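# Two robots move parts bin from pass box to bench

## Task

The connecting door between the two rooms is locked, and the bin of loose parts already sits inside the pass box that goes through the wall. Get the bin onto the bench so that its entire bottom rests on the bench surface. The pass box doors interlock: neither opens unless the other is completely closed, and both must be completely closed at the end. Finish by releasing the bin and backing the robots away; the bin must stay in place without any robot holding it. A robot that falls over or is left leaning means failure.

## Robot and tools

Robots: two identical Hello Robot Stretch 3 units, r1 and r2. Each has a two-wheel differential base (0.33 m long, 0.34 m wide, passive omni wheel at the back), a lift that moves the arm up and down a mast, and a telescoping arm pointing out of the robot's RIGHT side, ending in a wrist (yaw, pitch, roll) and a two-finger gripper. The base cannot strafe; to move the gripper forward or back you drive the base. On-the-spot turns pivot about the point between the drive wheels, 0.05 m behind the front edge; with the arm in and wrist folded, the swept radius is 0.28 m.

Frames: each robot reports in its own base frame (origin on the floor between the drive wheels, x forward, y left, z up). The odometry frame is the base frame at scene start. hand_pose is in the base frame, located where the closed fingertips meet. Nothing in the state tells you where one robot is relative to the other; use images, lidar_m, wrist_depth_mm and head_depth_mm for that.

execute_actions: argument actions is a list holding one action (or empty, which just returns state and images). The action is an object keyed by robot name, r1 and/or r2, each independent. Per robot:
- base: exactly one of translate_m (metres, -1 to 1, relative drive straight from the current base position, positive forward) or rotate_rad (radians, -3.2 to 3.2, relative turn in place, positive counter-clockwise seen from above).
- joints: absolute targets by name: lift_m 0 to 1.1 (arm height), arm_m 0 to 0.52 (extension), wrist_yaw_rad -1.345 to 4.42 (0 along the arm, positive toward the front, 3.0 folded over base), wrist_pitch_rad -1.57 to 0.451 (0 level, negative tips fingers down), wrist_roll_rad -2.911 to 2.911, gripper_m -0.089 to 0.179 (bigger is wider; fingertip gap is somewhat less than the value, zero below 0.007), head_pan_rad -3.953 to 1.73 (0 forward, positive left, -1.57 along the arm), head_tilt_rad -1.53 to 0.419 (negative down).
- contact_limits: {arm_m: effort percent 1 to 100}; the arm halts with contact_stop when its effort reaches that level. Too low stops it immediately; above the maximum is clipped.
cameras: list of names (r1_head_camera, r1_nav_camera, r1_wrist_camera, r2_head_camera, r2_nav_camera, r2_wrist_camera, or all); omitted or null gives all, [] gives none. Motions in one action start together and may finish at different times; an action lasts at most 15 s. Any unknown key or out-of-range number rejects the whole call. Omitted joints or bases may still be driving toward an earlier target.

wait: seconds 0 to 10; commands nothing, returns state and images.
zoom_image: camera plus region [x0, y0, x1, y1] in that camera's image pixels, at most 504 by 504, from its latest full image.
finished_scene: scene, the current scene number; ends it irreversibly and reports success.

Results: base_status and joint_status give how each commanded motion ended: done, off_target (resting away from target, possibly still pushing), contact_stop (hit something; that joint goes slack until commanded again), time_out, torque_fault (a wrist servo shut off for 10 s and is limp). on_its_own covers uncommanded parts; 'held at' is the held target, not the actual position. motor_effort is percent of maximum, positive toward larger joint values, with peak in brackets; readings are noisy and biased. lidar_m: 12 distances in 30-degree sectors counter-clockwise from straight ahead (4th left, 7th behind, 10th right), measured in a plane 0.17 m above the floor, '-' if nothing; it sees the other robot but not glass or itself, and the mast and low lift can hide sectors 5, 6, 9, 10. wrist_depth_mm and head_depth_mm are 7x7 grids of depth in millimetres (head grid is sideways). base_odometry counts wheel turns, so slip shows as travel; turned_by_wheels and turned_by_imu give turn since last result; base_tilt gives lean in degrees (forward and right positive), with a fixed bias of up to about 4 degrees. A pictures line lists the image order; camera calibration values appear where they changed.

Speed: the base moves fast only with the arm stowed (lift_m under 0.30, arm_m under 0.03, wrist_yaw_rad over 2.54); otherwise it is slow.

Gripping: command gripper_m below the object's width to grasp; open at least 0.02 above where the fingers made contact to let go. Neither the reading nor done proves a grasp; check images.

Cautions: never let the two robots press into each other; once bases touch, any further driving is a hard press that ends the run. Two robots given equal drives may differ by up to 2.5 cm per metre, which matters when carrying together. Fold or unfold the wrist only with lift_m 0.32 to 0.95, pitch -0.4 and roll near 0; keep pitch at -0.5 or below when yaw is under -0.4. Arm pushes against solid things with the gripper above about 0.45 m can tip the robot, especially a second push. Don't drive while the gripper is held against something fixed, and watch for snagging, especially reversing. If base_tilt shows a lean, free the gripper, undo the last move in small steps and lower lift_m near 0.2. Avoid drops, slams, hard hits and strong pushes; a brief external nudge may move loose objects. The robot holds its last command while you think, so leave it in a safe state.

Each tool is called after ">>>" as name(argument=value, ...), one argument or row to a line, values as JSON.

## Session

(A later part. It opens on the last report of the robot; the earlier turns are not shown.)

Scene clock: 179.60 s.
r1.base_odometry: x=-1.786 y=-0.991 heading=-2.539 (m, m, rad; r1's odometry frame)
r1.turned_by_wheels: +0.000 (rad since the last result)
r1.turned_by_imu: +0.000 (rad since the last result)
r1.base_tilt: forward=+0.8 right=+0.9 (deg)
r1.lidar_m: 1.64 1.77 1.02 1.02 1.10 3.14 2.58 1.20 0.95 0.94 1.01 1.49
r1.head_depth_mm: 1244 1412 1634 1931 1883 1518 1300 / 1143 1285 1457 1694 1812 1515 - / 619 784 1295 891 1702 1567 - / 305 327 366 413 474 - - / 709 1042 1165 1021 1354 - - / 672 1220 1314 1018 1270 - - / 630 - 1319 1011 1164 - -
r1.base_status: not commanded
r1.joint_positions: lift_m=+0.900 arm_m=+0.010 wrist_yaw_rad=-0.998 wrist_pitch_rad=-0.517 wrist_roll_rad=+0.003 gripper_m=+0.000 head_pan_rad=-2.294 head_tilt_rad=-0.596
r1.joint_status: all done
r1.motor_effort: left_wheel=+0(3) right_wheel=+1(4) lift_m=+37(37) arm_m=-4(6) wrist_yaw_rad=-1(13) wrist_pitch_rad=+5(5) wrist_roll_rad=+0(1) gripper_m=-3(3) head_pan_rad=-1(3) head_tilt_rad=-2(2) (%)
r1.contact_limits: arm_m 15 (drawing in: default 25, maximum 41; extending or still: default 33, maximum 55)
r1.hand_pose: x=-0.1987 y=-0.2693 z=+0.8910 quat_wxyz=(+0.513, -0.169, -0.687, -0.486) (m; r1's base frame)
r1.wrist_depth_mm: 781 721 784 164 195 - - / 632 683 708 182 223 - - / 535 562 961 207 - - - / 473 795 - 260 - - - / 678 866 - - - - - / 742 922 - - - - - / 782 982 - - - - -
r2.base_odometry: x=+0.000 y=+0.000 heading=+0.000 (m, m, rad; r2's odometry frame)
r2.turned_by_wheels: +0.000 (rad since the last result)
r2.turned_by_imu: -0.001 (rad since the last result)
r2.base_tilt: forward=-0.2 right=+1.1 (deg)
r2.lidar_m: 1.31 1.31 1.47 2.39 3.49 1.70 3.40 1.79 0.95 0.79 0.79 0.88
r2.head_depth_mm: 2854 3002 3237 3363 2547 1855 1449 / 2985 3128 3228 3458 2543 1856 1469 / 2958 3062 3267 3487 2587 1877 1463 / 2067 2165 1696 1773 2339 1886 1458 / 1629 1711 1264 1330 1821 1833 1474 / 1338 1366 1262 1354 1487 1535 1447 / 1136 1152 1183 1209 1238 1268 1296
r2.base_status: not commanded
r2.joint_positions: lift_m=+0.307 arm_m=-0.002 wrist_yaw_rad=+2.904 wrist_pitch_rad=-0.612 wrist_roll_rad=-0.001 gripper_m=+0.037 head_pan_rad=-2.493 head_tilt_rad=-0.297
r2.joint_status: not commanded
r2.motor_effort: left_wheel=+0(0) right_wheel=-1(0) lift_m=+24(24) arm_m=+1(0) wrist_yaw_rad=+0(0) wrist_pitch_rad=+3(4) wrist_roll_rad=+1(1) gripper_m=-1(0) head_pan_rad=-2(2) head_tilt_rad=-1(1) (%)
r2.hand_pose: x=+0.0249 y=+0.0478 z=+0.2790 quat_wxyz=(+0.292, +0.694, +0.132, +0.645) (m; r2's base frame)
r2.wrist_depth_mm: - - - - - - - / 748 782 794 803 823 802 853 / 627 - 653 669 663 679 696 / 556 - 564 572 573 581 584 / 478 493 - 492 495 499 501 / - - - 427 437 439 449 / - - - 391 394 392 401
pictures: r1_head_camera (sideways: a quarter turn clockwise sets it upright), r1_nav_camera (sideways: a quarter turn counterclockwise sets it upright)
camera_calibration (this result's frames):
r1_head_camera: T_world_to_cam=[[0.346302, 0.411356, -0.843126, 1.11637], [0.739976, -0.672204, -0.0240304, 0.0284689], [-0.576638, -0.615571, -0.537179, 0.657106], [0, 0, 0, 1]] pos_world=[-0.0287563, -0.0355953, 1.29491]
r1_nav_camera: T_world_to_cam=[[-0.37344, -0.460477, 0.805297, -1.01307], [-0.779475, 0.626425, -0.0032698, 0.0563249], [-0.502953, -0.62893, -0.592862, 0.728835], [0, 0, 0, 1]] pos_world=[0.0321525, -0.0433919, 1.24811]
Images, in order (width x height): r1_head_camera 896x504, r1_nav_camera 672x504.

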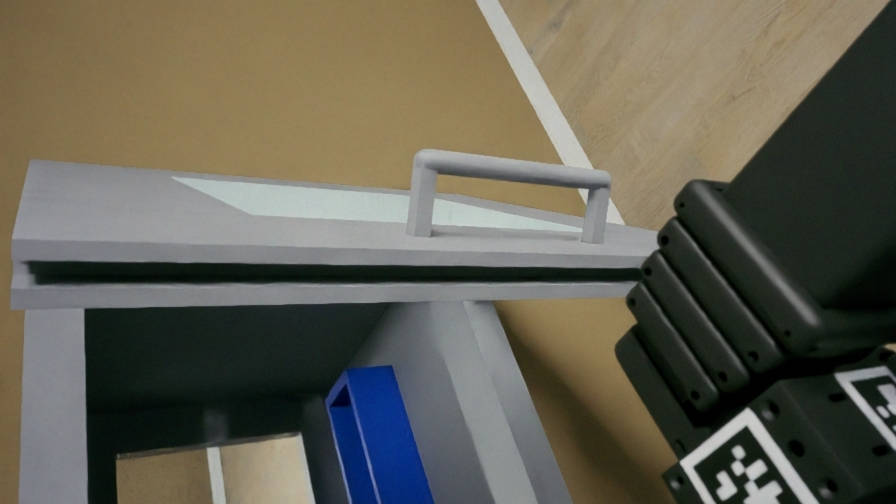

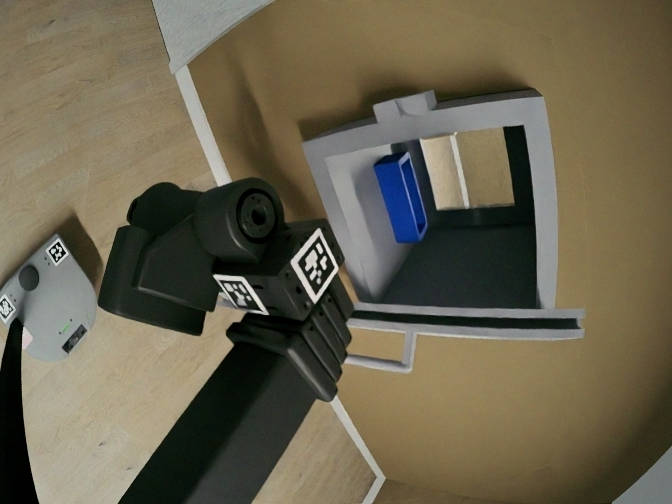

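>>> execute_actions(
  actions=[
    {"r1":{"joints":{"arm_m":0.16}}},
  ],
  cameras=[],
)

>>> execute_actions(
  actions=[
    {"r1":{"base":{"translate_m":-0.2}}},
  ],
  cameras=["r1_nav_camera","r1_head_camera"],
)

Scene clock: 185.20 s.
r1.base_odometry: x=-1.786 y=-0.991 heading=-2.539 (m, m, rad; r1's odometry frame)
r1.turned_by_wheels: +0.000 (rad since the last result)
r1.turned_by_imu: +0.000 (rad since the last result)
r1.base_tilt: forward=+0.8 right=+0.9 (deg)
r1.lidar_m: 1.64 1.77 1.02 1.02 1.10 3.14 2.57 1.20 0.95 0.94 1.01 1.49
r1.head_depth_mm: 1243 1417 1630 1939 1892 1516 1299 / 1141 1285 1468 1698 1823 1515 - / 616 785 1298 890 1699 1573 - / 305 326 366 415 473 642 - / 704 1040 1163 1023 1326 - - / 672 1223 1306 1021 1099 - 1244 / 631 - 1315 1014 - 1331 1249
r1.base_status: not commanded
r1.joint_positions: lift_m=+0.900 arm_m=+0.160 wrist_yaw_rad=-0.999 wrist_pitch_rad=-0.517 wrist_roll_rad=+0.003 gripper_m=+0.000 head_pan_rad=-2.294 head_tilt_rad=-0.596
r1.joint_status: all done
r1.motor_effort: left_wheel=+1(0) right_wheel=+1(1) lift_m=+37(37) arm_m=+3(3) wrist_yaw_rad=-1(2) wrist_pitch_rad=+5(5) wrist_roll_rad=+0(0) gripper_m=-3(3) head_pan_rad=-2(3) head_tilt_rad=-1(1) (%)
r1.hand_pose: x=-0.1988 y=-0.4187 z=+0.8910 quat_wxyz=(+0.512, -0.169, -0.687, -0.486) (m; r1's base frame)
r1.wrist_depth_mm: 754 697 742 654 - - 140 / 604 590 659 666 590 - 142 / 541 521 533 - 402 212 144 / 418 438 819 - 413 216 147 / 351 426 905 - 425 221 149 / 569 734 962 - - 225 151 / 625 789 997 - - 232 163
r2.base_odometry: x=+0.000 y=+0.000 heading=+0.000 (m, m, rad; r2's odometry frame)
r2.turned_by_wheels: +0.000 (rad since the last result)
r2.turned_by_imu: -0.001 (rad since the last result)
r2.base_tilt: forward=+0.0 right=+1.1 (deg)
r2.lidar_m: 1.32 1.31 1.47 2.40 3.49 1.71 3.40 1.78 0.95 0.79 0.79 0.88
r2.head_depth_mm: 2910 2989 3185 3336 2542 1874 1462 / 2952 3074 3266 3437 2582 1874 1458 / 2940 3097 3329 3519 2574 1870 1472 / 2072 2144 1735 1793 2343 1890 1488 / 1639 1690 1249 1338 1808 1807 1478 / 1344 1375 1269 1355 1484 1548 1445 / 1133 1156 1185 1217 1244 1267 1297
r2.base_status: not commanded
r2.joint_positions: lift_m=+0.307 arm_m=-0.002 wrist_yaw_rad=+2.904 wrist_pitch_rad=-0.612 wrist_roll_rad=-0.001 gripper_m=+0.037 head_pan_rad=-2.493 head_tilt_rad=-0.297
r2.joint_status: not commanded
r2.motor_effort: left_wheel=+0(0) right_wheel=-1(1) lift_m=+24(24) arm_m=+1(1) wrist_yaw_rad=-1(0) wrist_pitch_rad=+3(4) wrist_roll_rad=+0(0) gripper_m=+0(0) head_pan_rad=-2(2) head_tilt_rad=-1(1) (%)
r2.hand_pose: x=+0.0249 y=+0.0478 z=+0.2790 quat_wxyz=(+0.292, +0.694, +0.132, +0.645) (m; r2's base frame)
r2.wrist_depth_mm: - - - - - - - / 733 798 764 815 798 840 847 / 635 - 650 676 665 663 692 / 546 - 550 569 565 572 583 / 469 491 - 490 500 495 496 / - - - 418 443 442 444 / - - - 389 390 402 402
pictures: none
No camera images: the call's "cameras" was empty. Leave "cameras" out to get every camera's image.

Scene clock: 188.17 s.
r1.base_odometry: x=-1.621 y=-0.878 heading=-2.539 (m, m, rad; r1's odometry frame)
r1.turned_by_wheels: +0.000 (rad since the last result)
r1.turned_by_imu: +0.000 (rad since the last result)
r1.base_tilt: forward=+0.8 right=+0.9 (deg)
r1.lidar_m: 1.83 1.98 1.08 1.06 3.65 2.95 2.50 1.17 0.93 0.92 0.99 1.45
r1.head_depth_mm: 1213 1380 1583 1873 1893 1522 1300 / 1111 1245 1426 1662 1811 1510 - / 1027 1142 1286 1475 1631 1510 - / 954 1055 1174 1324 1525 - - / - - - - - - - / - 872 987 1015 913 - 1228 / 611 994 1159 1016 - 1300 1253
r1.base_status: done
r1.joint_positions: lift_m=+0.900 arm_m=+0.160 wrist_yaw_rad=-0.999 wrist_pitch_rad=-0.516 wrist_roll_rad=+0.003 gripper_m=+0.000 head_pan_rad=-2.294 head_tilt_rad=-0.596
r1.joint_status: not commanded
r1.motor_effort: left_wheel=+0(18) right_wheel=+0(22) lift_m=+37(37) arm_m=+3(3) wrist_yaw_rad=+1(2) wrist_pitch_rad=+5(5) wrist_roll_rad=-1(0) gripper_m=-3(2) head_pan_rad=-3(2) head_tilt_rad=-2(2) (%)
r1.hand_pose: x=-0.1989 y=-0.4187 z=+0.8912 quat_wxyz=(+0.513, -0.170, -0.687, -0.486) (m; r1's base frame)
r1.wrist_depth_mm: 713 672 498 438 - - - / 500 586 576 487 - - - / 492 528 519 509 - - - / 433 428 493 - 311 - - / 366 394 896 - 263 - - / 345 696 936 - 251 216 - / 594 768 987 - 1000 194 992
r2.base_odometry: x=+0.000 y=+0.000 heading=+0.000 (m, m, rad; r2's odometry frame)
r2.turned_by_wheels: +0.000 (rad since the last result)
r2.turned_by_imu: -0.001 (rad since the last result)
r2.base_tilt: forward=-0.1 right=+1.0 (deg)
r2.lidar_m: 1.32 1.31 1.47 2.40 3.49 1.71 3.39 1.78 0.95 0.79 0.79 0.88
r2.head_depth_mm: 2867 3045 3165 3308 2555 1852 1457 / 2963 3098 3292 3391 2558 1867 1465 / 2924 3076 3309 3433 2563 1851 1462 / 2079 2141 1729 1796 2376 1877 1466 / 1636 1692 1256 1333 1841 1823 1466 / 1348 1369 1269 1359 1486 1562 1456 / 1138 1154 1185 1215 1246 1278 1300
r2.base_status: not commanded
r2.joint_positions: lift_m=+0.307 arm_m=-0.002 wrist_yaw_rad=+2.904 wrist_pitch_rad=-0.612 wrist_roll_rad=-0.001 gripper_m=+0.037 head_pan_rad=-2.493 head_tilt_rad=-0.297
r2.joint_status: not commanded
r2.motor_effort: left_wheel=+0(0) right_wheel=-1(1) lift_m=+24(24) arm_m=+1(1) wrist_yaw_rad=+0(0) wrist_pitch_rad=+3(3) wrist_roll_rad=+0(1) gripper_m=+1(0) head_pan_rad=-3(2) head_tilt_rad=-1(1) (%)
r2.hand_pose: x=+0.0249 y=+0.0478 z=+0.2790 quat_wxyz=(+0.292, +0.694, +0.132, +0.645) (m; r2's base frame)
r2.wrist_depth_mm: - - - - - - - / 741 799 784 816 810 827 848 / 618 - 650 665 677 689 693 / 553 - 564 583 572 569 582 / 487 492 - 488 493 500 507 / - - - 426 438 446 443 / - - - 389 386 394 401
pictures: r1_head_camera (sideways: a quarter turn clockwise sets it upright), r1_nav_camera (sideways: a quarter turn counterclockwise sets it upright)
camera_calibration (this result's frames):
r1_head_camera: T_world_to_cam=[[0.346258, 0.411202, -0.843219, 1.11649], [0.739886, -0.672303, -0.0240279, 0.0284661], [-0.576779, -0.615566, -0.537033, 0.656916], [0, 0, 0, 1]] pos_world=[-0.0287617, -0.0355917, 1.29492]
r1_nav_camera: T_world_to_cam=[[-0.373407, -0.460323, 0.8054, -1.0132], [-0.779394, 0.626526, -0.00326179, 0.0563139], [-0.503102, -0.628942, -0.592723, 0.728654], [0, 0, 0, 1]] pos_world=[0.0321407, -0.0434023, 1.24811]
Images, in order (width x height): r1_head_camera 896x504, r1_nav_camera 672x504.

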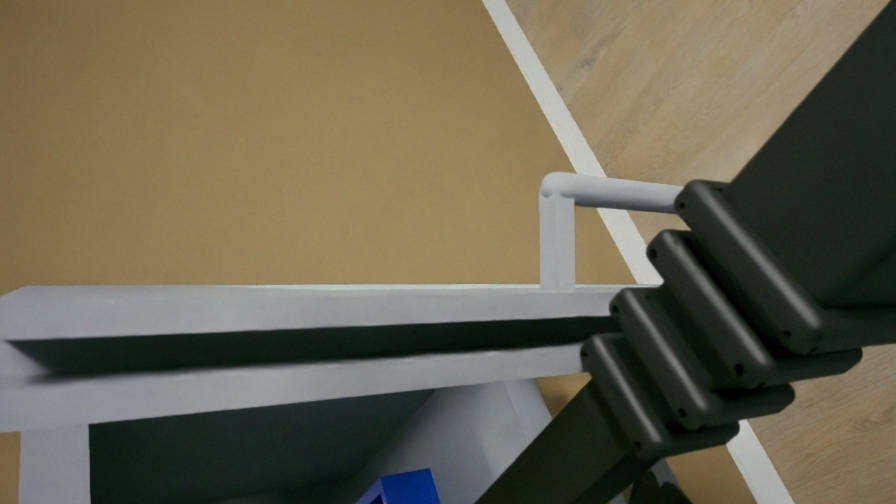

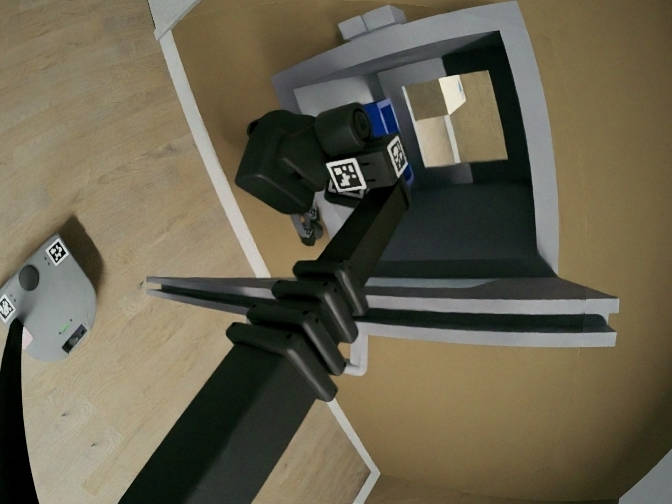

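>>> execute_actions(
  actions=[
    {"r1":{"base":{"translate_m":0.2},"joints":{"arm_m":0.0,"head_pan_rad":-1.57}}},
  ],
  cameras=[],
)

>>> execute_actions(
  actions=[
    {"r1":{"base":{"rotate_rad":-0.06},"joints":{"wrist_yaw_rad":0,"lift_m":1.0}}},
  ],
  cameras=[],
)

>>> execute_actions(
  actions=[
    {"r1":{"joints":{"wrist_pitch_rad":-1.1,"wrist_roll_rad":1.57,"gripper_m":0.12}}},
  ],
  cameras=["r1_nav_camera","r1_head_camera"],
)

Scene clock: 196.87 s.
r1.base_odometry: x=-1.786 y=-0.991 heading=-2.539 (m, m, rad; r1's odometry frame)
r1.turned_by_wheels: +0.000 (rad since the last result)
r1.turned_by_imu: +0.000 (rad since the last result)
r1.base_tilt: forward=+0.8 right=+0.9 (deg)
r1.lidar_m: 1.64 1.77 1.02 1.02 1.10 3.14 2.57 1.20 0.95 0.94 1.01 1.49
r1.head_depth_mm: 596 - 1307 1029 1179 1314 - / 602 673 1290 1034 1193 1331 - / 763 824 721 831 1197 1399 - / 778 856 950 1070 1219 1392 1304 / 783 863 959 1078 1241 1409 1262 / 789 870 969 1092 1244 1419 1255 / 795 879 973 1100 1238 1414 1247
r1.base_status: done
r1.joint_positions: lift_m=+0.900 arm_m=+0.003 wrist_yaw_rad=-0.999 wrist_pitch_rad=-0.516 wrist_roll_rad=+0.003 gripper_m=+0.000 head_pan_rad=-1.577 head_tilt_rad=-0.596
r1.joint_status: all done
joint sent to its limit — the command would take r1.arm_m past its lower limit, so that joint was sent only as far as its limit.
r1.motor_effort: left_wheel=-1(7) right_wheel=+1(5) lift_m=+37(37) arm_m=-4(4) wrist_yaw_rad=-1(0) wrist_pitch_rad=+5(5) wrist_roll_rad=+0(0) gripper_m=-2(3) head_pan_rad=+1(27) head_tilt_rad=-1(1) (%)
r1.hand_pose: x=-0.1989 y=-0.2618 z=+0.8912 quat_wxyz=(+0.513, -0.170, -0.687, -0.486) (m; r1's base frame)
r1.wrist_depth_mm: 794 757 779 694 - 194 172 / 626 672 710 661 306 204 - / 546 563 949 - 332 219 - / 467 816 - - 354 252 - / 699 862 - - 374 - - / 732 920 - - - - - / 795 985 - - - - -
r2.base_odometry: x=+0.000 y=+0.000 heading=+0.000 (m, m, rad; r2's odometry frame)
r2.turned_by_wheels: +0.000 (rad since the last result)
r2.turned_by_imu: -0.002 (rad since the last result)
r2.base_tilt: forward=-0.1 right=+1.1 (deg)
r2.lidar_m: 1.32 1.31 1.47 2.39 3.49 1.71 3.40 1.78 0.95 0.79 0.79 0.89
r2.head_depth_mm: 2836 3002 3168 3326 2547 1842 1435 / 2921 3121 3308 3445 2547 1861 1461 / 2978 3132 3298 3492 2554 1857 1453 / 2057 2137 1706 1787 2358 1869 1478 / 1653 1685 1256 1323 1820 1816 1474 / 1336 1367 1273 1350 1481 1542 1442 / 1129 1159 1183 1213 1245 1273 1297
r2.base_status: not commanded
r2.joint_positions: lift_m=+0.307 arm_m=-0.002 wrist_yaw_rad=+2.904 wrist_pitch_rad=-0.612 wrist_roll_rad=-0.001 gripper_m=+0.037 head_pan_rad=-2.493 head_tilt_rad=-0.297
r2.joint_status: not commanded
r2.motor_effort: left_wheel=+0(0) right_wheel=-1(0) lift_m=+24(24) arm_m=+1(1) wrist_yaw_rad=+0(0) wrist_pitch_rad=+4(3) wrist_roll_rad=+0(0) gripper_m=+0(0) head_pan_rad=-3(3) head_tilt_rad=-1(1) (%)
r2.hand_pose: x=+0.0249 y=+0.0478 z=+0.2790 quat_wxyz=(+0.292, +0.694, +0.132, +0.645) (m; r2's base frame)
r2.wrist_depth_mm: - - - - - - - / 716 819 784 813 832 819 844 / 628 - 656 659 681 686 693 / 538 - 565 560 573 568 583 / 476 498 - 490 495 504 506 / - - - 428 442 442 443 / - - - 392 392 392 396
pictures: none
No camera images: the call's "cameras" was empty. Leave "cameras" out to get every camera's image.

Scene clock: 198.60 s.
r1.base_odometry: x=-1.786 y=-0.991 heading=-2.599 (m, m, rad; r1's odometry frame)
r1.turned_by_wheels: -0.060 (rad since the last result)
r1.turned_by_imu: -0.061 (rad since the last result)
r1.base_tilt: forward=+0.8 right=+0.9 (deg)
r1.lidar_m: 1.64 1.73 2.48 1.02 3.51 3.17 3.03 1.26 0.96 0.94 0.99 1.38
r1.head_depth_mm: 604 - 1326 - - - - / 743 - 1325 1045 - - - / 606 659 734 829 - - - / 775 853 904 1029 - - - / 777 855 951 1064 1217 1386 1259 / 777 855 950 1071 1224 1400 1253 / 780 855 954 1071 1231 1387 1257
r1.base_status: done
r1.joint_positions: lift_m=+0.999 arm_m=+0.003 wrist_yaw_rad=-0.002 wrist_pitch_rad=-0.516 wrist_roll_rad=+0.003 gripper_m=+0.000 head_pan_rad=-1.577 head_tilt_rad=-0.596
r1.joint_status: all done
r1.motor_effort: left_wheel=+3(7) right_wheel=-2(3) lift_m=+51(51) arm_m=-4(4) wrist_yaw_rad=+3(3) wrist_pitch_rad=+5(5) wrist_roll_rad=-1(0) gripper_m=-3(3) head_pan_rad=+2(2) head_tilt_rad=-1(1) (%)
r1.hand_pose: x=-0.0220 y=-0.3588 z=+0.9906 quat_wxyz=(+0.683, +0.180, -0.685, -0.182) (m; r1's base frame)
r1.wrist_depth_mm: 656 680 667 639 968 949 754 / 743 738 750 733 760 751 749 / 850 828 851 833 668 665 663 / 974 959 974 927 640 629 618 / - - - - - - - / - - - - - - - / - - - - - - -
r2.base_odometry: x=+0.000 y=+0.000 heading=+0.000 (m, m, rad; r2's odometry frame)
r2.turned_by_wheels: +0.000 (rad since the last result)
r2.turned_by_imu: +0.000 (rad since the last result)
r2.base_tilt: forward=-0.1 right=+1.1 (deg)
r2.lidar_m: 1.32 1.31 1.47 2.39 3.49 1.71 3.40 1.78 0.95 0.79 0.79 0.88
r2.head_depth_mm: 2846 2985 3167 3254 2504 1850 1450 / 2906 3150 3346 3492 2552 1869 1455 / 2961 3146 3298 3453 2585 1866 1466 / 2064 2164 1714 1791 2329 1884 1476 / 1635 1692 1254 1329 1822 1812 1464 / 1336 1374 1274 1352 1472 1542 1446 / 1133 1162 1184 1215 1237 1271 1305
r2.base_status: not commanded
r2.joint_positions: lift_m=+0.307 arm_m=-0.002 wrist_yaw_rad=+2.904 wrist_pitch_rad=-0.612 wrist_roll_rad=-0.001 gripper_m=+0.037 head_pan_rad=-2.493 head_tilt_rad=-0.297
r2.joint_status: not commanded
r2.motor_effort: left_wheel=+0(0) right_wheel=-1(1) lift_m=+24(24) arm_m=+0(1) wrist_yaw_rad=+0(0) wrist_pitch_rad=+3(3) wrist_roll_rad=+1(0) gripper_m=+0(0) head_pan_rad=-3(2) head_tilt_rad=-1(1) (%)
r2.hand_pose: x=+0.0249 y=+0.0478 z=+0.2790 quat_wxyz=(+0.292, +0.694, +0.132, +0.645) (m; r2's base frame)
r2.wrist_depth_mm: - - - - - - - / 737 804 767 804 844 849 851 / 648 - 662 661 707 669 698 / 536 - 556 555 573 567 580 / 477 489 - 484 497 499 502 / - - - 419 441 434 442 / - - - 396 394 394 396
pictures: none
No camera images: the call's "cameras" was empty. Leave "cameras" out to get every camera's image.

Scene clock: 200.30 s.
r1.base_odometry: x=-1.786 y=-0.991 heading=-2.599 (m, m, rad; r1's odometry frame)
r1.turned_by_wheels: +0.000 (rad since the last result)
r1.turned_by_imu: +0.000 (rad since the last result)
r1.base_tilt: forward=+0.8 right=+0.9 (deg)
r1.lidar_m: 1.64 1.73 2.47 1.02 3.54 3.16 3.02 1.26 0.96 0.94 0.99 1.39
r1.head_depth_mm: 604 - 1322 - - - - / 746 - 1330 1039 - - - / 607 658 735 840 - - - / 774 853 907 1048 1180 1393 - / 776 854 952 1070 1222 1388 1340 / 778 856 953 1070 1225 1389 1256 / 779 860 954 1074 1229 1380 1254
r1.base_status: not commanded
r1.joint_positions: lift_m=+0.999 arm_m=+0.003 wrist_yaw_rad=-0.001 wrist_pitch_rad=-1.100 wrist_roll_rad=+1.565 gripper_m=+0.120 head_pan_rad=-1.577 head_tilt_rad=-0.596
r1.joint_status: all done
r1.motor_effort: left_wheel=+3(3) right_wheel=-2(2) lift_m=+51(51) arm_m=-4(3) wrist_yaw_rad=+2(2) wrist_pitch_rad=+0(4) wrist_roll_rad=+4(2) gripper_m=+0(80) head_pan_rad=+2(1) head_tilt_rad=-2(1) (%)
r1.hand_pose: x=-0.0216 y=-0.2423 z=+0.8986 quat_wxyz=(+0.003, +0.001, -0.852, -0.523) (m; r1's base frame)
r1.wrist_depth_mm: 507 799 - - 974 866 783 / 520 799 - - 996 897 - / 507 831 - - - 979 - / 671 838 - - - 958 850 / 677 847 - - - 948 853 / 695 813 - - - - 884 / 687 905 - - - - 904
r2.base_odometry: x=+0.000 y=+0.000 heading=+0.000 (m, m, rad; r2's odometry frame)
r2.turned_by_wheels: +0.000 (rad since the last result)
r2.turned_by_imu: +0.000 (rad since the last result)
r2.base_tilt: forward=-0.1 right=+1.1 (deg)
r2.lidar_m: 1.32 1.31 1.47 2.39 3.49 1.71 3.41 1.78 0.95 0.79 0.79 0.88
r2.head_depth_mm: 2878 2977 3201 3308 2602 1841 1459 / 2960 3085 3314 3431 2586 1861 1455 / 2916 3199 3301 3478 2587 1860 1455 / 2044 2146 1734 1784 2366 1869 1485 / 1641 1703 1252 1333 1810 1803 1481 / 1340 1383 1282 1356 1468 1546 1440 / 1123 1157 1190 1209 1244 1276 1308
r2.base_status: not commanded
r2.joint_positions: lift_m=+0.307 arm_m=-0.002 wrist_yaw_rad=+2.904 wrist_pitch_rad=-0.612 wrist_roll_rad=-0.001 gripper_m=+0.037 head_pan_rad=-2.493 head_tilt_rad=-0.297
r2.joint_status: not commanded
r2.motor_effort: left_wheel=+0(0) right_wheel=-1(1) lift_m=+24(24) arm_m=+1(1) wrist_yaw_rad=+0(0) wrist_pitch_rad=+3(4) wrist_roll_rad=+0(1) gripper_m=-1(0) head_pan_rad=-2(2) head_tilt_rad=-1(1) (%)
r2.hand_pose: x=+0.0249 y=+0.0478 z=+0.2790 quat_wxyz=(+0.292, +0.694, +0.132, +0.645) (m; r2's base frame)
r2.wrist_depth_mm: - - - - - - - / 734 803 779 794 812 849 845 / 631 - 655 659 664 676 692 / 550 - 558 569 570 577 582 / 470 495 - 496 500 494 509 / - - - 429 439 440 437 / - - - 388 392 400 396
pictures: r1_head_camera (sideways: a quarter turn clockwise sets it upright), r1_nav_camera (sideways: a quarter turn counterclockwise sets it upright)
camera_calibration (this result's frames):
r1_head_camera: T_world_to_cam=[[-0.00914739, 0.537492, -0.843219, 1.11866], [0.999497, -0.0206849, -0.0240279, 0.0268825], [-0.0303568, -0.843015, -0.537033, 0.653583], [0, 0, 0, 1]] pos_world=[0.0032045, -0.0497365, 1.29492]
r1_nav_camera: T_world_to_cam=[[0.0209558, -0.592361, 0.8054, -1.01561], [-0.999203, -0.0397834, -0.0032618, 0.0576548], [0.0339737, -0.80469, -0.592723, 0.725378], [0, 0, 0, 1]] pos_world=[0.0542479, -0.0156093, 1.24811]
Images, in order (width x height): r1_head_camera 896x504, r1_nav_camera 672x504.

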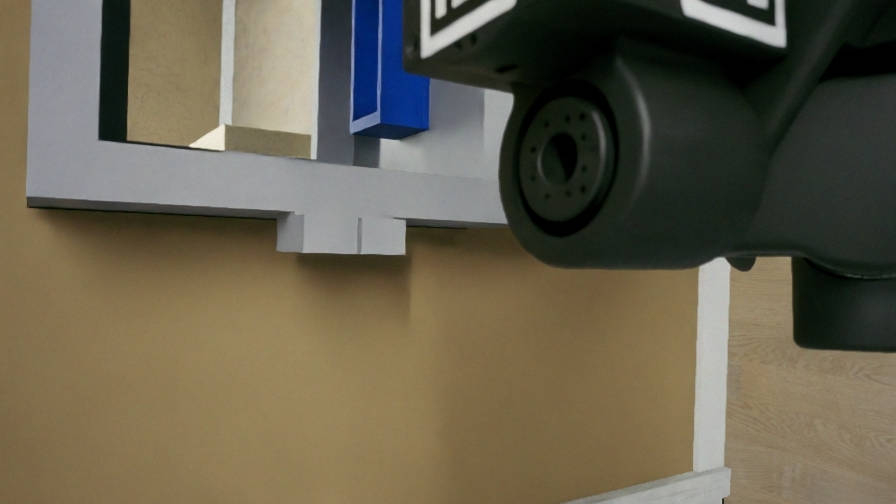

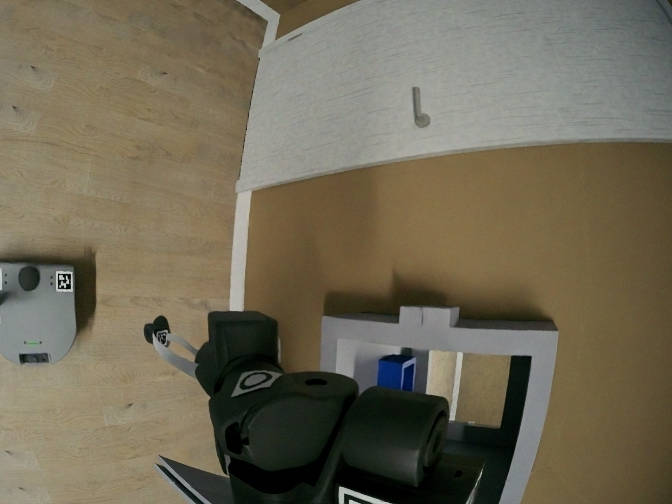

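>>> execute_actions(
  actions=[
    {"r1":{"base":{"rotate_rad":-0.8}}},
  ],
  cameras=[],
)

>>> execute_actions(
  actions=[
    {"r1":{"base":{"translate_m":0.23}}},
  ],
  cameras=[],
)

>>> execute_actions(
  actions=[
    {"r1":{"base":{"rotate_rad":0.8}}},
  ],
  cameras=[],
)

>>> execute_actions(
  actions=[
    {"r1":{"base":{"translate_m":-0.3},"joints":{"head_pan_rad":-2.2}}},
  ],
  cameras=["r1_nav_camera","r1_head_camera"],
)

Scene clock: 217.67 s.
r1.base_odometry: x=-1.786 y=-0.991 heading=+2.884 (m, m, rad; r1's odometry frame)
r1.turned_by_wheels: -0.800 (rad since the last result)
r1.turned_by_imu: -0.809 (rad since the last result)
r1.base_tilt: forward=+0.9 right=+0.9 (deg)
r1.lidar_m: 1.09 1.64 1.64 1.95 1.49 1.10 3.51 3.10 1.76 1.06 0.94 0.94
r1.head_depth_mm: 1555 1780 2098 - - - - / 294 317 362 455 - - - / 360 370 389 421 - - - / 555 647 1338 941 1628 1482 - / 793 865 965 1066 1550 1500 1337 / 819 949 1086 1016 1362 1452 1256 / 675 1096 1231 1012 1225 1350 1258
r1.base_status: done
r1.joint_positions: lift_m=+0.999 arm_m=+0.003 wrist_yaw_rad=-0.001 wrist_pitch_rad=-1.100 wrist_roll_rad=+1.565 gripper_m=+0.120 head_pan_rad=-1.577 head_tilt_rad=-0.596
r1.joint_status: not commanded
r1.motor_effort: left_wheel=+3(8) right_wheel=-2(5) lift_m=+51(51) arm_m=-3(3) wrist_yaw_rad=+1(0) wrist_pitch_rad=+0(0) wrist_roll_rad=+3(3) gripper_m=+0(0) head_pan_rad=+2(2) head_tilt_rad=-2(2) (%)
r1.hand_pose: x=-0.0216 y=-0.2423 z=+0.8986 quat_wxyz=(+0.003, +0.001, -0.852, -0.523) (m; r1's base frame)
r1.wrist_depth_mm: - - - - 991 876 789 / - - - - - 915 - / 198 233 321 - - 960 - / 642 - - - - 947 847 / 653 977 - - - 939 866 / 677 649 - - - - 872 / 699 612 972 - - - 888
r2.base_odometry: x=+0.000 y=+0.000 heading=+0.000 (m, m, rad; r2's odometry frame)
r2.turned_by_wheels: +0.000 (rad since the last result)
r2.turned_by_imu: -0.001 (rad since the last result)
r2.base_tilt: forward=-0.1 right=+1.1 (deg)
r2.lidar_m: 1.31 1.31 1.47 2.39 3.48 1.70 3.40 1.78 0.95 0.79 0.79 0.89
r2.head_depth_mm: 2859 3013 3198 3325 2518 1842 1469 / 2944 3090 3240 3513 2571 1872 1458 / 2936 3129 3251 3450 2600 1866 1475 / 2068 2180 1720 1798 2358 1863 1466 / 1641 1703 1259 1327 1826 1829 1473 / 1347 1377 1270 1346 1478 1549 1440 / 1127 1151 1183 1208 1233 1274 1299
r2.base_status: not commanded
r2.joint_positions: lift_m=+0.307 arm_m=-0.002 wrist_yaw_rad=+2.904 wrist_pitch_rad=-0.612 wrist_roll_rad=-0.001 gripper_m=+0.037 head_pan_rad=-2.493 head_tilt_rad=-0.297
r2.joint_status: not commanded
r2.motor_effort: left_wheel=+0(0) right_wheel=+0(1) lift_m=+24(24) arm_m=+1(1) wrist_yaw_rad=+0(0) wrist_pitch_rad=+3(3) wrist_roll_rad=+0(0) gripper_m=+0(0) head_pan_rad=-2(3) head_tilt_rad=-1(1) (%)
r2.hand_pose: x=+0.0249 y=+0.0478 z=+0.2790 quat_wxyz=(+0.292, +0.694, +0.132, +0.645) (m; r2's base frame)
r2.wrist_depth_mm: - - - - - - - / 748 799 759 812 796 829 860 / 642 - 653 663 659 676 669 / 539 - 556 560 572 577 571 / 486 491 - 491 501 499 497 / - - - 429 440 437 445 / - - - 393 389 399 400
pictures: none
No camera images: the call's "cameras" was empty. Leave "cameras" out to get every camera's image.

Scene clock: 220.93 s.
r1.base_odometry: x=-2.009 y=-0.932 heading=+2.885 (m, m, rad; r1's odometry frame)
r1.turned_by_wheels: +0.000 (rad since the last result)
r1.turned_by_imu: +0.000 (rad since the last result)
r1.base_tilt: forward=+0.9 right=+0.9 (deg)
r1.lidar_m: 0.91 1.47 1.47 1.75 1.16 1.32 3.68 3.25 1.47 0.89 0.78 0.79
r1.head_depth_mm: 666 764 1734 - - - - / 800 826 899 949 - - - / 818 884 977 1067 - - - / 677 979 1084 1029 1374 1483 - / 617 1099 1192 1019 1274 1427 1332 / 567 1196 1283 999 833 1277 1255 / 524 - 1294 934 734 1126 1206
r1.base_status: done
r1.joint_positions: lift_m=+0.999 arm_m=+0.003 wrist_yaw_rad=-0.001 wrist_pitch_rad=-1.100 wrist_roll_rad=+1.565 gripper_m=+0.120 head_pan_rad=-1.577 head_tilt_rad=-0.596
r1.joint_status: not commanded
r1.motor_effort: left_wheel=+3(9) right_wheel=-2(0) lift_m=+51(51) arm_m=-4(3) wrist_yaw_rad=+2(2) wrist_pitch_rad=+0(0) wrist_roll_rad=+3(3) gripper_m=+0(0) head_pan_rad=+1(2) head_tilt_rad=-1(2) (%)
r1.hand_pose: x=-0.0216 y=-0.2423 z=+0.8986 quat_wxyz=(+0.003, +0.001, -0.852, -0.523) (m; r1's base frame)
r1.wrist_depth_mm: 497 - - - 999 872 785 / 934 - - - - 936 - / 601 - - - - 979 - / 596 908 - - - 943 852 / 628 569 - - - 931 864 / 636 557 898 - - - 892 / 616 473 802 964 - - 898
r2.base_odometry: x=+0.000 y=+0.000 heading=+0.000 (m, m, rad; r2's odometry frame)
r2.turned_by_wheels: +0.000 (rad since the last result)
r2.turned_by_imu: -0.001 (rad since the last result)
r2.base_tilt: forward=-0.1 right=+1.0 (deg)
r2.lidar_m: 1.32 1.31 1.46 2.38 3.49 1.71 3.41 1.78 0.95 0.79 0.79 0.88
r2.head_depth_mm: 2852 3009 3132 3331 2563 1848 1462 / 2923 3121 3311 3432 2574 1866 1457 / 2945 3165 3321 3466 2572 1858 1473 / 2074 2150 1715 1798 2341 1879 1468 / 1645 1686 1253 1332 1817 1791 1471 / 1345 1377 1274 1355 1476 1542 1443 / 1129 1160 1181 1217 1231 1276 1303
r2.base_status: not commanded
r2.joint_positions: lift_m=+0.307 arm_m=-0.002 wrist_yaw_rad=+2.904 wrist_pitch_rad=-0.612 wrist_roll_rad=-0.001 gripper_m=+0.037 head_pan_rad=-2.493 head_tilt_rad=-0.297
r2.joint_status: not commanded
r2.motor_effort: left_wheel=+0(0) right_wheel=-1(1) lift_m=+24(24) arm_m=+1(0) wrist_yaw_rad=+0(0) wrist_pitch_rad=+4(3) wrist_roll_rad=+1(0) gripper_m=-1(0) head_pan_rad=-2(3) head_tilt_rad=-1(1) (%)
r2.hand_pose: x=+0.0249 y=+0.0478 z=+0.2790 quat_wxyz=(+0.292, +0.694, +0.132, +0.645) (m; r2's base frame)
r2.wrist_depth_mm: - - - - - - - / 736 780 799 792 807 804 842 / 640 - 639 653 668 679 706 / 544 - 562 558 582 569 576 / 481 494 - 498 501 501 494 / - - - 421 437 444 443 / - - - 388 387 397 398
pictures: none
No camera images: the call's "cameras" was empty. Leave "cameras" out to get every camera's image.

Scene clock: 223.17 s.
r1.base_odometry: x=-2.009 y=-0.932 heading=-2.599 (m, m, rad; r1's odometry frame)
r1.turned_by_wheels: +0.800 (rad since the last result)
r1.turned_by_imu: +0.809 (rad since the last result)
r1.base_tilt: forward=+0.8 right=+0.9 (deg)
r1.lidar_m: 1.47 1.55 2.23 1.16 3.70 3.33 2.53 1.06 0.80 0.78 0.81 1.16
r1.head_depth_mm: 621 653 605 - - - - / 639 704 778 859 - - - / 641 704 781 876 - - - / 642 708 784 880 979 1188 - / 642 707 784 883 1009 1175 1274 / 644 709 787 884 1013 1178 1257 / 645 710 780 870 987 1156 1252
r1.base_status: done
r1.joint_positions: lift_m=+0.999 arm_m=+0.003 wrist_yaw_rad=-0.001 wrist_pitch_rad=-1.100 wrist_roll_rad=+1.565 gripper_m=+0.120 head_pan_rad=-1.577 head_tilt_rad=-0.596
r1.joint_status: not commanded
r1.motor_effort: left_wheel=-1(6) right_wheel=+3(7) lift_m=+51(51) arm_m=-4(4) wrist_yaw_rad=+1(2) wrist_pitch_rad=+0(0) wrist_roll_rad=+3(3) gripper_m=+0(0) head_pan_rad=+2(1) head_tilt_rad=-1(1) (%)
r1.hand_pose: x=-0.0216 y=-0.2423 z=+0.8986 quat_wxyz=(+0.003, +0.001, -0.852, -0.523) (m; r1's base frame)
r1.wrist_depth_mm: 475 584 856 - 982 877 772 / 515 645 878 - - 921 - / 522 651 901 - - 944 - / 527 685 916 - - 950 840 / 539 678 953 - - 949 874 / 555 645 988 - - - 872 / 543 714 971 - - - 897
r2.base_odometry: x=+0.000 y=+0.000 heading=+0.000 (m, m, rad; r2's odometry frame)
r2.turned_by_wheels: +0.000 (rad since the last result)
r2.turned_by_imu: -0.001 (rad since the last result)
r2.base_tilt: forward=-0.2 right=+1.1 (deg)
r2.lidar_m: 1.32 1.31 1.47 2.39 3.48 1.71 3.38 1.78 0.95 0.79 0.79 0.88
r2.head_depth_mm: 2864 2994 3181 3287 2550 1828 1450 / 2976 3108 3313 3482 2574 1872 1459 / 2984 3097 3304 3502 2597 1893 1464 / 2069 2131 1702 1779 2379 1905 1479 / 1647 1681 1252 1328 1814 1813 1483 / 1339 1373 1265 1349 1485 1543 1443 / 1133 1158 1178 1204 1252 1272 1294
r2.base_status: not commanded
r2.joint_positions: lift_m=+0.307 arm_m=-0.002 wrist_yaw_rad=+2.904 wrist_pitch_rad=-0.612 wrist_roll_rad=-0.001 gripper_m=+0.037 head_pan_rad=-2.493 head_tilt_rad=-0.297
r2.joint_status: not commanded
r2.motor_effort: left_wheel=+0(0) right_wheel=+0(0) lift_m=+24(24) arm_m=+1(1) wrist_yaw_rad=+0(0) wrist_pitch_rad=+3(4) wrist_roll_rad=+1(1) gripper_m=+0(0) head_pan_rad=-3(2) head_tilt_rad=-2(1) (%)
r2.hand_pose: x=+0.0249 y=+0.0478 z=+0.2790 quat_wxyz=(+0.292, +0.694, +0.132, +0.645) (m; r2's base frame)
r2.wrist_depth_mm: - - - - - - - / 725 781 788 807 810 851 834 / 634 - 673 665 663 670 677 / 542 - 570 575 569 574 584 / 481 497 - 494 490 505 506 / - - - 424 440 441 450 / - - - 397 395 397 401
pictures: none
No camera images: the call's "cameras" was empty. Leave "cameras" out to get every camera's image.

Scene clock: 227.13 s.
r1.base_odometry: x=-1.752 y=-0.777 heading=-2.599 (m, m, rad; r1's odometry frame)
r1.turned_by_wheels: +0.000 (rad since the last result)
r1.turned_by_imu: -0.001 (rad since the last result)
r1.base_tilt: forward=+0.8 right=+0.9 (deg)
r1.lidar_m: 1.77 1.87 1.21 1.22 3.73 3.03 2.48 1.03 0.79 0.77 0.81 1.13
r1.head_depth_mm: 332 327 325 1427 - - - / 502 492 625 - - - 472 / 601 659 716 - - - 1235 / 560 730 799 - - - - / 518 861 970 - - - - / 488 1033 1157 - - - - / 462 - 3316 - - - -
r1.base_status: done
r1.joint_positions: lift_m=+0.999 arm_m=+0.003 wrist_yaw_rad=-0.001 wrist_pitch_rad=-1.100 wrist_roll_rad=+1.565 gripper_m=+0.120 head_pan_rad=-2.193 head_tilt_rad=-0.596
r1.joint_status: all done
r1.motor_effort: left_wheel=-1(7) right_wheel=+3(5) lift_m=+51(51) arm_m=-3(4) wrist_yaw_rad=+1(1) wrist_pitch_rad=+0(0) wrist_roll_rad=+3(3) gripper_m=+0(0) head_pan_rad=-3(23) head_tilt_rad=-1(0) (%)
r1.hand_pose: x=-0.0216 y=-0.2423 z=+0.8986 quat_wxyz=(+0.003, +0.001, -0.852, -0.523) (m; r1's base frame)
r1.wrist_depth_mm: 493 428 834 - 959 901 775 / 514 445 833 - - 910 - / 549 462 871 - - 945 - / 531 471 895 - - 932 869 / 351 418 955 - - 941 853 / 522 634 987 - - - 892 / 529 716 981 - - - 891
r2.base_odometry: x=+0.000 y=+0.000 heading=+0.000 (m, m, rad; r2's odometry frame)
r2.turned_by_wheels: +0.000 (rad since the last result)
r2.turned_by_imu: -0.001 (rad since the last result)
r2.base_tilt: forward=-0.1 right=+1.1 (deg)
r2.lidar_m: 1.32 1.31 1.46 2.39 3.49 1.70 3.39 1.78 0.95 0.79 0.79 0.89
r2.head_depth_mm: 2853 3019 3185 3304 2582 1869 1460 / 2933 3070 3259 3522 2558 1863 1456 / 2963 3063 3313 3486 2579 1864 1456 / 2068 2131 1719 1786 2331 1896 1474 / 1636 1703 1259 1328 1803 1805 1480 / 1348 1360 1271 1345 1491 1550 1450 / 1135 1154 1185 1218 1246 1277 1305
r2.base_status: not commanded
r2.joint_positions: lift_m=+0.307 arm_m=-0.002 wrist_yaw_rad=+2.904 wrist_pitch_rad=-0.612 wrist_roll_rad=-0.001 gripper_m=+0.037 head_pan_rad=-2.493 head_tilt_rad=-0.297
r2.joint_status: not commanded
r2.motor_effort: left_wheel=+0(0) right_wheel=-1(1) lift_m=+24(24) arm_m=+1(1) wrist_yaw_rad=+0(0) wrist_pitch_rad=+3(4) wrist_roll_rad=+0(1) gripper_m=+0(0) head_pan_rad=-2(2) head_tilt_rad=-2(1) (%)
r2.hand_pose: x=+0.0249 y=+0.0478 z=+0.2790 quat_wxyz=(+0.292, +0.694, +0.132, +0.645) (m; r2's base frame)
r2.wrist_depth_mm: - - - - - - - / 746 798 795 798 807 843 842 / 640 - 652 664 666 680 689 / 551 - 551 574 571 585 590 / 476 497 - 487 501 499 505 / - - - 424 435 440 440 / - - - 388 389 394 398
pictures: r1_head_camera (sideways: a quarter turn clockwise sets it upright), r1_nav_camera (sideways: a quarter turn counterclockwise sets it upright)
camera_calibration (this result's frames):
r1_head_camera: T_world_to_cam=[[0.302963, 0.444066, -0.843219, 1.11676], [0.803996, -0.594149, -0.0240279, 0.0280751], [-0.511668, -0.670665, -0.537033, 0.656519], [0, 0, 0, 1]] pos_world=[-0.0249892, -0.0389302, 1.29492]
r1_nav_camera: T_world_to_cam=[[-0.325013, -0.495679, 0.8054, -1.0135], [-0.838679, 0.544616, -0.0032618, 0.0566756], [-0.437017, -0.676533, -0.592723, 0.728251], [0, 0, 0, 1]] pos_world=[0.0363905, -0.0405507, 1.24811]
Images, in order (width x height): r1_head_camera 896x504, r1_nav_camera 672x504.

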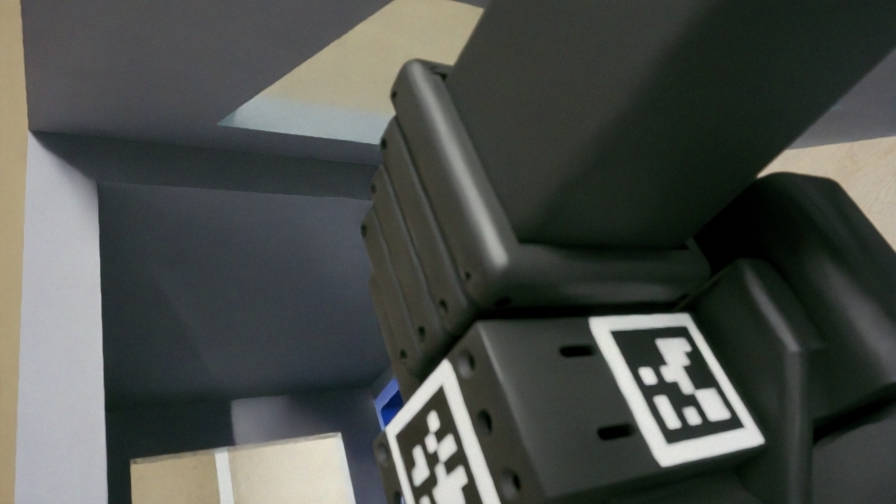

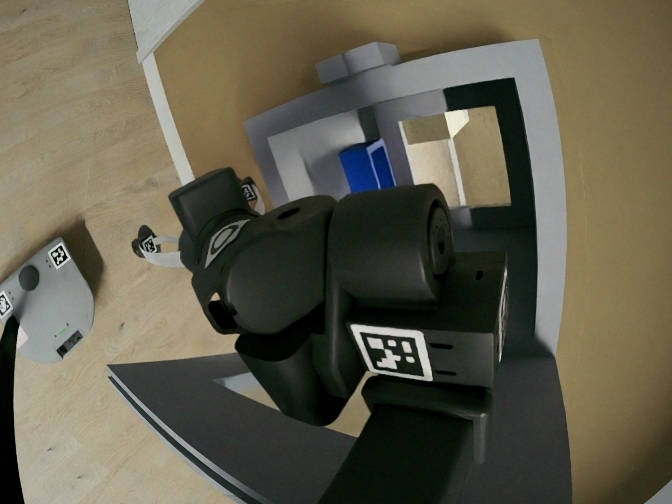

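Door looks well open. Look at the bin and extend partly.

>>> execute_actions(
  actions=[
    {"r1":{"joints":{"arm_m":0.35,"head_pan_rad":-1.57},"contact_limits":{"arm_m":15}}},
  ],
  cameras=["r1_wrist_camera","r1_head_camera"],
)

Scene clock: 234.10 s.
r1.base_odometry: x=-1.752 y=-0.777 heading=-2.599 (m, m, rad; r1's odometry frame)
r1.turned_by_wheels: +0.000 (rad since the last result)
r1.turned_by_imu: +0.000 (rad since the last result)
r1.base_tilt: forward=+0.8 right=+0.9 (deg)
r1.lidar_m: 1.77 1.87 1.21 1.22 3.70 3.03 2.48 1.03 0.79 0.77 0.81 1.13
r1.head_depth_mm: 445 - - 939 792 1137 1257 / 446 - 1178 937 787 1147 1262 / 448 - - 919 785 1144 1258 / 448 971 - 944 757 1146 1259 / 449 488 541 611 710 1152 1255 / 620 692 746 595 990 1158 1256 / 629 692 769 867 987 1154 1253
r1.base_status: not commanded
r1.joint_positions: lift_m=+0.999 arm_m=+0.350 wrist_yaw_rad=-0.001 wrist_pitch_rad=-1.101 wrist_roll_rad=+1.566 gripper_m=+0.120 head_pan_rad=-1.577 head_tilt_rad=-0.596
r1.joint_status: all done
r1.motor_effort: left_wheel=-1(1) right_wheel=+2(3) lift_m=+51(51) arm_m=+3(4) wrist_yaw_rad=+1(3) wrist_pitch_rad=+0(0) wrist_roll_rad=+2(3) gripper_m=+0(0) head_pan_rad=+2(23) head_tilt_rad=+0(1) (%)
r1.contact_limits: arm_m 15 (drawing in: default 25, maximum 41; extending or still: default 33, maximum 55)
r1.hand_pose: x=-0.0216 y=-0.5890 z=+0.8985 quat_wxyz=(+0.002, +0.000, -0.852, -0.523) (m; r1's base frame)
r1.wrist_depth_mm: 403 322 346 301 268 869 795 / 462 324 354 312 279 896 808 / 494 448 374 319 290 940 815 / 453 438 377 330 299 934 832 / 263 266 272 274 299 931 858 / 187 193 190 192 271 - 874 / 148 139 146 148 - - 889
r2.base_odometry: x=+0.000 y=+0.000 heading=+0.000 (m, m, rad; r2's odometry frame)
r2.turned_by_wheels: +0.000 (rad since the last result)
r2.turned_by_imu: -0.002 (rad since the last result)
r2.base_tilt: forward=-0.1 right=+0.9 (deg)
r2.lidar_m: 1.31 1.31 1.47 2.40 3.49 1.70 3.41 1.78 0.95 0.79 0.79 0.88
r2.head_depth_mm: 2875 3016 3111 3356 2525 1851 1446 / 2956 3099 3243 3454 2567 1850 1454 / 2937 3152 3308 3468 2600 1856 1465 / 2067 2166 1721 1777 2372 1869 1476 / 1640 1698 1264 1328 1798 1823 1483 / 1340 1357 1275 1354 1480 1533 1455 / 1129 1158 1184 1222 1228 1269 1303
r2.base_status: not commanded
r2.joint_positions: lift_m=+0.307 arm_m=-0.002 wrist_yaw_rad=+2.904 wrist_pitch_rad=-0.612 wrist_roll_rad=-0.001 gripper_m=+0.037 head_pan_rad=-2.493 head_tilt_rad=-0.297
r2.joint_status: not commanded
r2.motor_effort: left_wheel=+0(0) right_wheel=+0(0) lift_m=+24(24) arm_m=+1(0) wrist_yaw_rad=+0(0) wrist_pitch_rad=+4(4) wrist_roll_rad=+0(0) gripper_m=+0(1) head_pan_rad=-3(3) head_tilt_rad=-1(1) (%)
r2.hand_pose: x=+0.0249 y=+0.0478 z=+0.2790 quat_wxyz=(+0.292, +0.694, +0.132, +0.645) (m; r2's base frame)
r2.wrist_depth_mm: - - - - - - - / 723 800 810 795 789 816 826 / 647 - 658 672 678 687 699 / 551 - 563 563 573 570 593 / 483 495 - 491 502 499 503 / - - - 426 436 443 451 / - - - 394 395 397 403
pictures: r1_head_camera (sideways: a quarter turn clockwise sets it upright), r1_wrist_camera
camera_calibration (this result's frames):
r1_head_camera: T_world_to_cam=[[-0.00913413, 0.537493, -0.843219, 1.11866], [0.999497, -0.0207096, -0.0240279, 0.0268825], [-0.0303776, -0.843014, -0.537033, 0.653583], [0, 0, 0, 1]] pos_world=[0.00320327, -0.0497365, 1.29492]
r1_wrist_camera: T_world_to_cam=[[0.0226586, 0.889317, -0.456729, 0.936332], [0.983738, 0.0615848, 0.168719, -0.0585858], [0.178172, -0.453125, -0.87346, 0.683921], [0, 0, 0, 1]] pos_world=[-0.0854384, -0.519187, 1.03491]
Images, in order (width x height): r1_head_camera 896x504, r1_wrist_camera 644x364.

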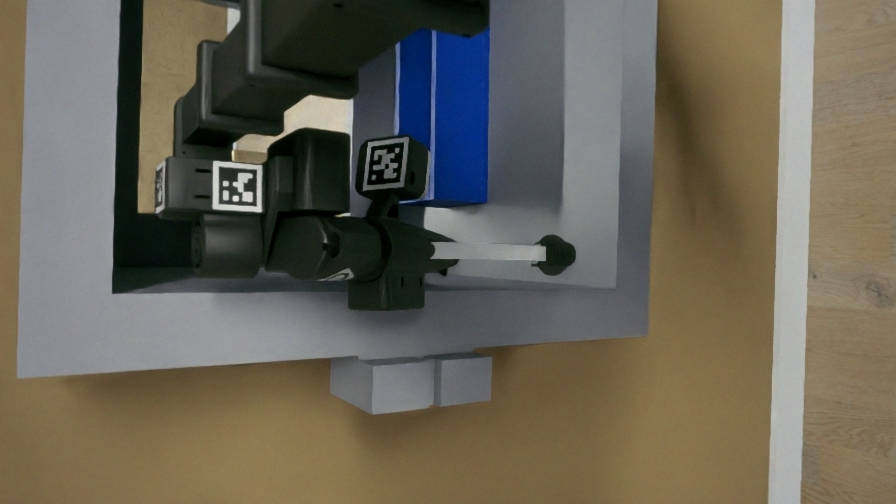

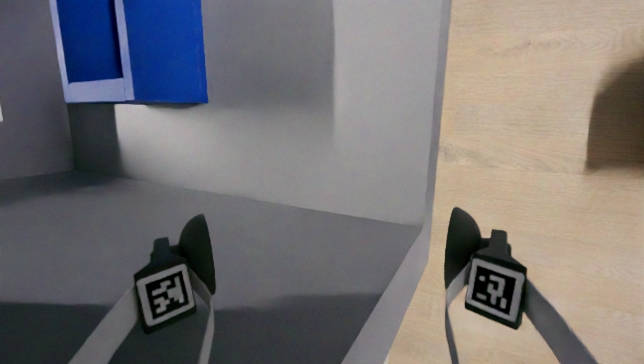

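>>> execute_actions(
  actions=[
    {"r1":{"base":{"translate_m":-0.16}}},
  ],
  cameras=[],
)

>>> execute_actions(
  actions=[
    {"r1":{"joints":{"arm_m":0.52,"lift_m":0.97,"wrist_pitch_rad":-1.06}}},
  ],
  cameras=["r1_wrist_camera","r1_head_camera"],
)

Scene clock: 244.73 s.
r1.base_odometry: x=-1.615 y=-0.695 heading=-2.599 (m, m, rad; r1's odometry frame)
r1.turned_by_wheels: +0.000 (rad since the last result)
r1.turned_by_imu: -0.222 (rad since the last result)
r1.base_tilt: forward=+0.8 right=+0.9 (deg)
r1.lidar_m: 1.79 1.98 2.43 1.27 1.19 3.05 2.78 1.31 0.84 0.76 0.77 0.94
r1.head_depth_mm: 486 518 - 625 598 576 484 / 472 576 654 678 752 1229 1268 / 462 - - 911 786 1210 1267 / 453 1004 - 942 761 1170 1265 / 445 - 3519 916 781 1128 1239 / 436 3363 2803 905 776 1093 1224 / 427 - 3310 932 776 1061 1198
r1.base_status: done
r1.joint_positions: lift_m=+1.000 arm_m=+0.350 wrist_yaw_rad=-0.001 wrist_pitch_rad=-1.102 wrist_roll_rad=+1.566 gripper_m=+0.120 head_pan_rad=-1.576 head_tilt_rad=-0.596
r1.joint_status: not commanded
r1.motor_effort: left_wheel=+1(47) right_wheel=+1(51) lift_m=+42(51) arm_m=+1(3) wrist_yaw_rad=+0(1) wrist_pitch_rad=+1(1) wrist_roll_rad=+3(2) gripper_m=+0(0) head_pan_rad=+1(2) head_tilt_rad=-2(1) (%)
r1.hand_pose: x=-0.0216 y=-0.5888 z=+0.8987 quat_wxyz=(+0.002, +0.001, -0.852, -0.524) (m; r1's base frame)
r1.wrist_depth_mm: 194 209 236 269 959 867 789 / 278 319 346 308 939 888 810 / 488 446 372 319 301 921 826 / 514 375 386 330 304 933 830 / 506 390 394 342 308 944 863 / 534 399 403 356 316 - 884 / - 421 412 366 319 - 885
r2.base_odometry: x=+0.000 y=+0.000 heading=+0.000 (m, m, rad; r2's odometry frame)
r2.turned_by_wheels: +0.000 (rad since the last result)
r2.turned_by_imu: -0.002 (rad since the last result)
r2.base_tilt: forward=-0.1 right=+1.1 (deg)
r2.lidar_m: 1.32 1.31 1.47 2.40 3.46 1.71 3.41 1.78 0.95 0.79 0.79 0.88
r2.head_depth_mm: 2841 2946 3252 3355 2537 1868 1451 / 2995 3112 3259 3509 2563 1856 1458 / 2885 3093 3314 3412 2591 1860 1461 / 2074 2147 1707 1788 2357 1877 1477 / 1642 1706 1249 1333 1822 1811 1484 / 1331 1366 1277 1350 1484 1535 1442 / 1132 1151 1179 1209 1237 1274 1297
r2.base_status: not commanded
r2.joint_positions: lift_m=+0.307 arm_m=-0.002 wrist_yaw_rad=+2.904 wrist_pitch_rad=-0.612 wrist_roll_rad=-0.001 gripper_m=+0.037 head_pan_rad=-2.493 head_tilt_rad=-0.297
r2.joint_status: not commanded
r2.motor_effort: left_wheel=-1(0) right_wheel=-1(2) lift_m=+24(24) arm_m=+1(1) wrist_yaw_rad=+0(0) wrist_pitch_rad=+3(3) wrist_roll_rad=+1(0) gripper_m=-1(0) head_pan_rad=-2(2) head_tilt_rad=-1(1) (%)
r2.hand_pose: x=+0.0249 y=+0.0478 z=+0.2790 quat_wxyz=(+0.292, +0.694, +0.132, +0.645) (m; r2's base frame)
r2.wrist_depth_mm: - - - - - - - / 727 810 796 818 802 843 845 / 637 - 658 665 659 674 687 / 539 - 551 557 569 566 578 / 489 493 - 493 498 493 504 / - - - 421 439 442 439 / - - - 392 394 401 401
pictures: none
No camera images: the call's "cameras" was empty. Leave "cameras" out to get every camera's image.

Scene clock: 247.23 s.
r1.base_odometry: x=-1.615 y=-0.695 heading=-2.599 (m, m, rad; r1's odometry frame)
r1.turned_by_wheels: +0.000 (rad since the last result)
r1.turned_by_imu: +0.000 (rad since the last result)
r1.base_tilt: forward=+0.8 right=+0.9 (deg)
r1.lidar_m: 1.78 1.98 2.43 1.27 1.19 3.06 2.77 1.31 0.84 0.76 0.77 0.95
r1.head_depth_mm: 486 526 - - 607 575 484 / 471 576 - 682 750 1223 1269 / 462 790 786 898 785 1209 1263 / 453 1008 1119 984 781 1168 1262 / 444 - 3317 922 778 1131 1238 / 435 3379 2832 907 774 1089 1224 / 427 - 3318 928 777 1054 1198
r1.base_status: not commanded
r1.joint_positions: lift_m=+0.971 arm_m=+0.520 wrist_yaw_rad=-0.001 wrist_pitch_rad=-1.067 wrist_roll_rad=+1.566 gripper_m=+0.120 head_pan_rad=-1.576 head_tilt_rad=-0.596
r1.joint_status: all done
r1.motor_effort: left_wheel=+1(1) right_wheel=+1(0) lift_m=+14(34) arm_m=+3(3) wrist_yaw_rad=+1(1) wrist_pitch_rad=+2(2) wrist_roll_rad=+2(2) gripper_m=+0(0) head_pan_rad=+0(2) head_tilt_rad=-2(0) (%)
r1.hand_pose: x=-0.0216 y=-0.7670 z=+0.8732 quat_wxyz=(+0.002, +0.001, -0.861, -0.509) (m; r1's base frame)
r1.wrist_depth_mm: 137 146 164 186 216 212 192 / 200 221 265 276 247 219 196 / 342 400 346 294 254 223 199 / 368 422 345 292 261 229 205 / - 419 250 285 273 230 209 / - 411 323 275 279 - 215 / - 443 319 268 288 252 216
r2.base_odometry: x=+0.000 y=+0.000 heading=+0.000 (m, m, rad; r2's odometry frame)
r2.turned_by_wheels: +0.000 (rad since the last result)
r2.turned_by_imu: -0.001 (rad since the last result)
r2.base_tilt: forward=-0.1 right=+1.0 (deg)
r2.lidar_m: 1.32 1.31 1.47 2.39 3.49 1.70 3.41 1.78 0.95 0.79 0.79 0.88
r2.head_depth_mm: 2876 3031 3165 3322 2573 1868 1459 / 2896 3102 3247 3418 2565 1869 1456 / 2945 3144 3313 3451 2589 1873 1461 / 2060 2157 1712 1776 2328 1881 1462 / 1625 1703 1258 1338 1809 1804 1475 / 1351 1378 1274 1359 1478 1534 1449 / 1135 1157 1187 1211 1237 1273 1300
r2.base_status: not commanded
r2.joint_positions: lift_m=+0.307 arm_m=-0.002 wrist_yaw_rad=+2.904 wrist_pitch_rad=-0.612 wrist_roll_rad=-0.001 gripper_m=+0.037 head_pan_rad=-2.493 head_tilt_rad=-0.297
r2.joint_status: not commanded
r2.motor_effort: left_wheel=+0(0) right_wheel=-1(1) lift_m=+24(24) arm_m=+1(0) wrist_yaw_rad=+0(0) wrist_pitch_rad=+3(4) wrist_roll_rad=+0(0) gripper_m=+0(0) head_pan_rad=-3(2) head_tilt_rad=-2(2) (%)
r2.hand_pose: x=+0.0249 y=+0.0478 z=+0.2790 quat_wxyz=(+0.292, +0.694, +0.132, +0.645) (m; r2's base frame)
r2.wrist_depth_mm: - - - - - - - / 737 795 821 802 785 850 845 / 641 - 650 660 673 677 694 / 540 - 563 549 583 572 582 / 476 488 - 482 505 494 492 / - - - 427 435 439 444 / - - - 389 395 392 399
pictures: r1_head_camera (sideways: a quarter turn clockwise sets it upright), r1_wrist_camera
camera_calibration (this result's frames):
r1_head_camera: T_world_to_cam=[[-0.00958611, 0.537062, -0.843488, 1.11902], [0.999514, -0.0198854, -0.0240207, 0.026873], [-0.0296737, -0.843308, -0.536611, 0.653029], [0, 0, 0, 1]] pos_world=[0.00324486, -0.0497423, 1.29494]
r1_wrist_camera: T_world_to_cam=[[0.0223257, 0.873362, -0.48656, 1.09694], [0.983713, 0.0676334, 0.166538, -0.0368521], [0.178355, -0.482353, -0.857627, 0.544934], [0, 0, 0, 1]] pos_world=[-0.08543, -0.692686, 1.00722]
Images, in order (width x height): r1_head_camera 896x504, r1_wrist_camera 644x364.

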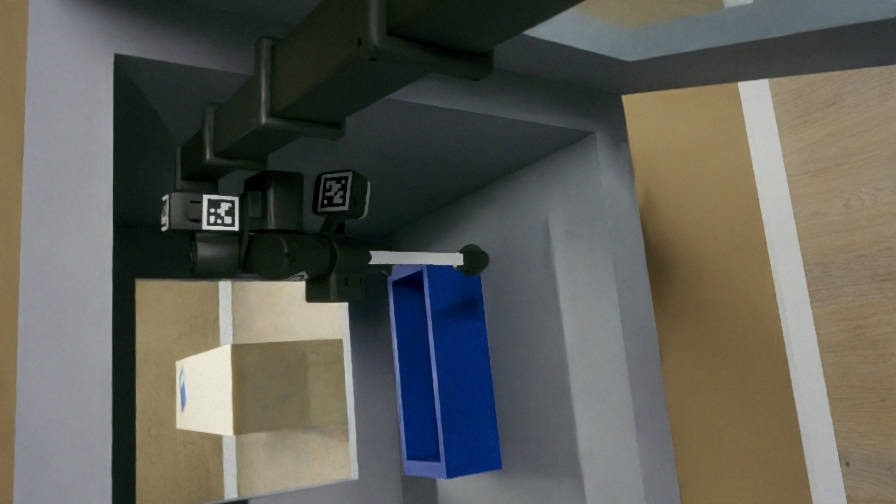

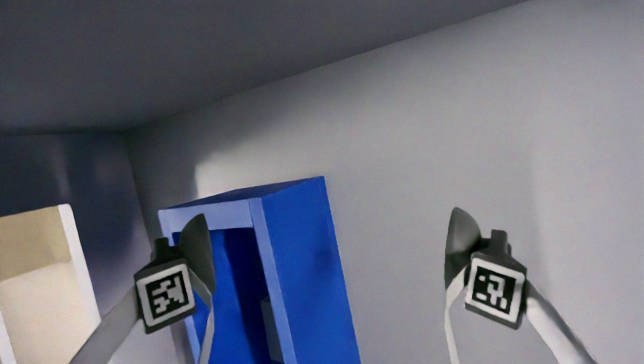

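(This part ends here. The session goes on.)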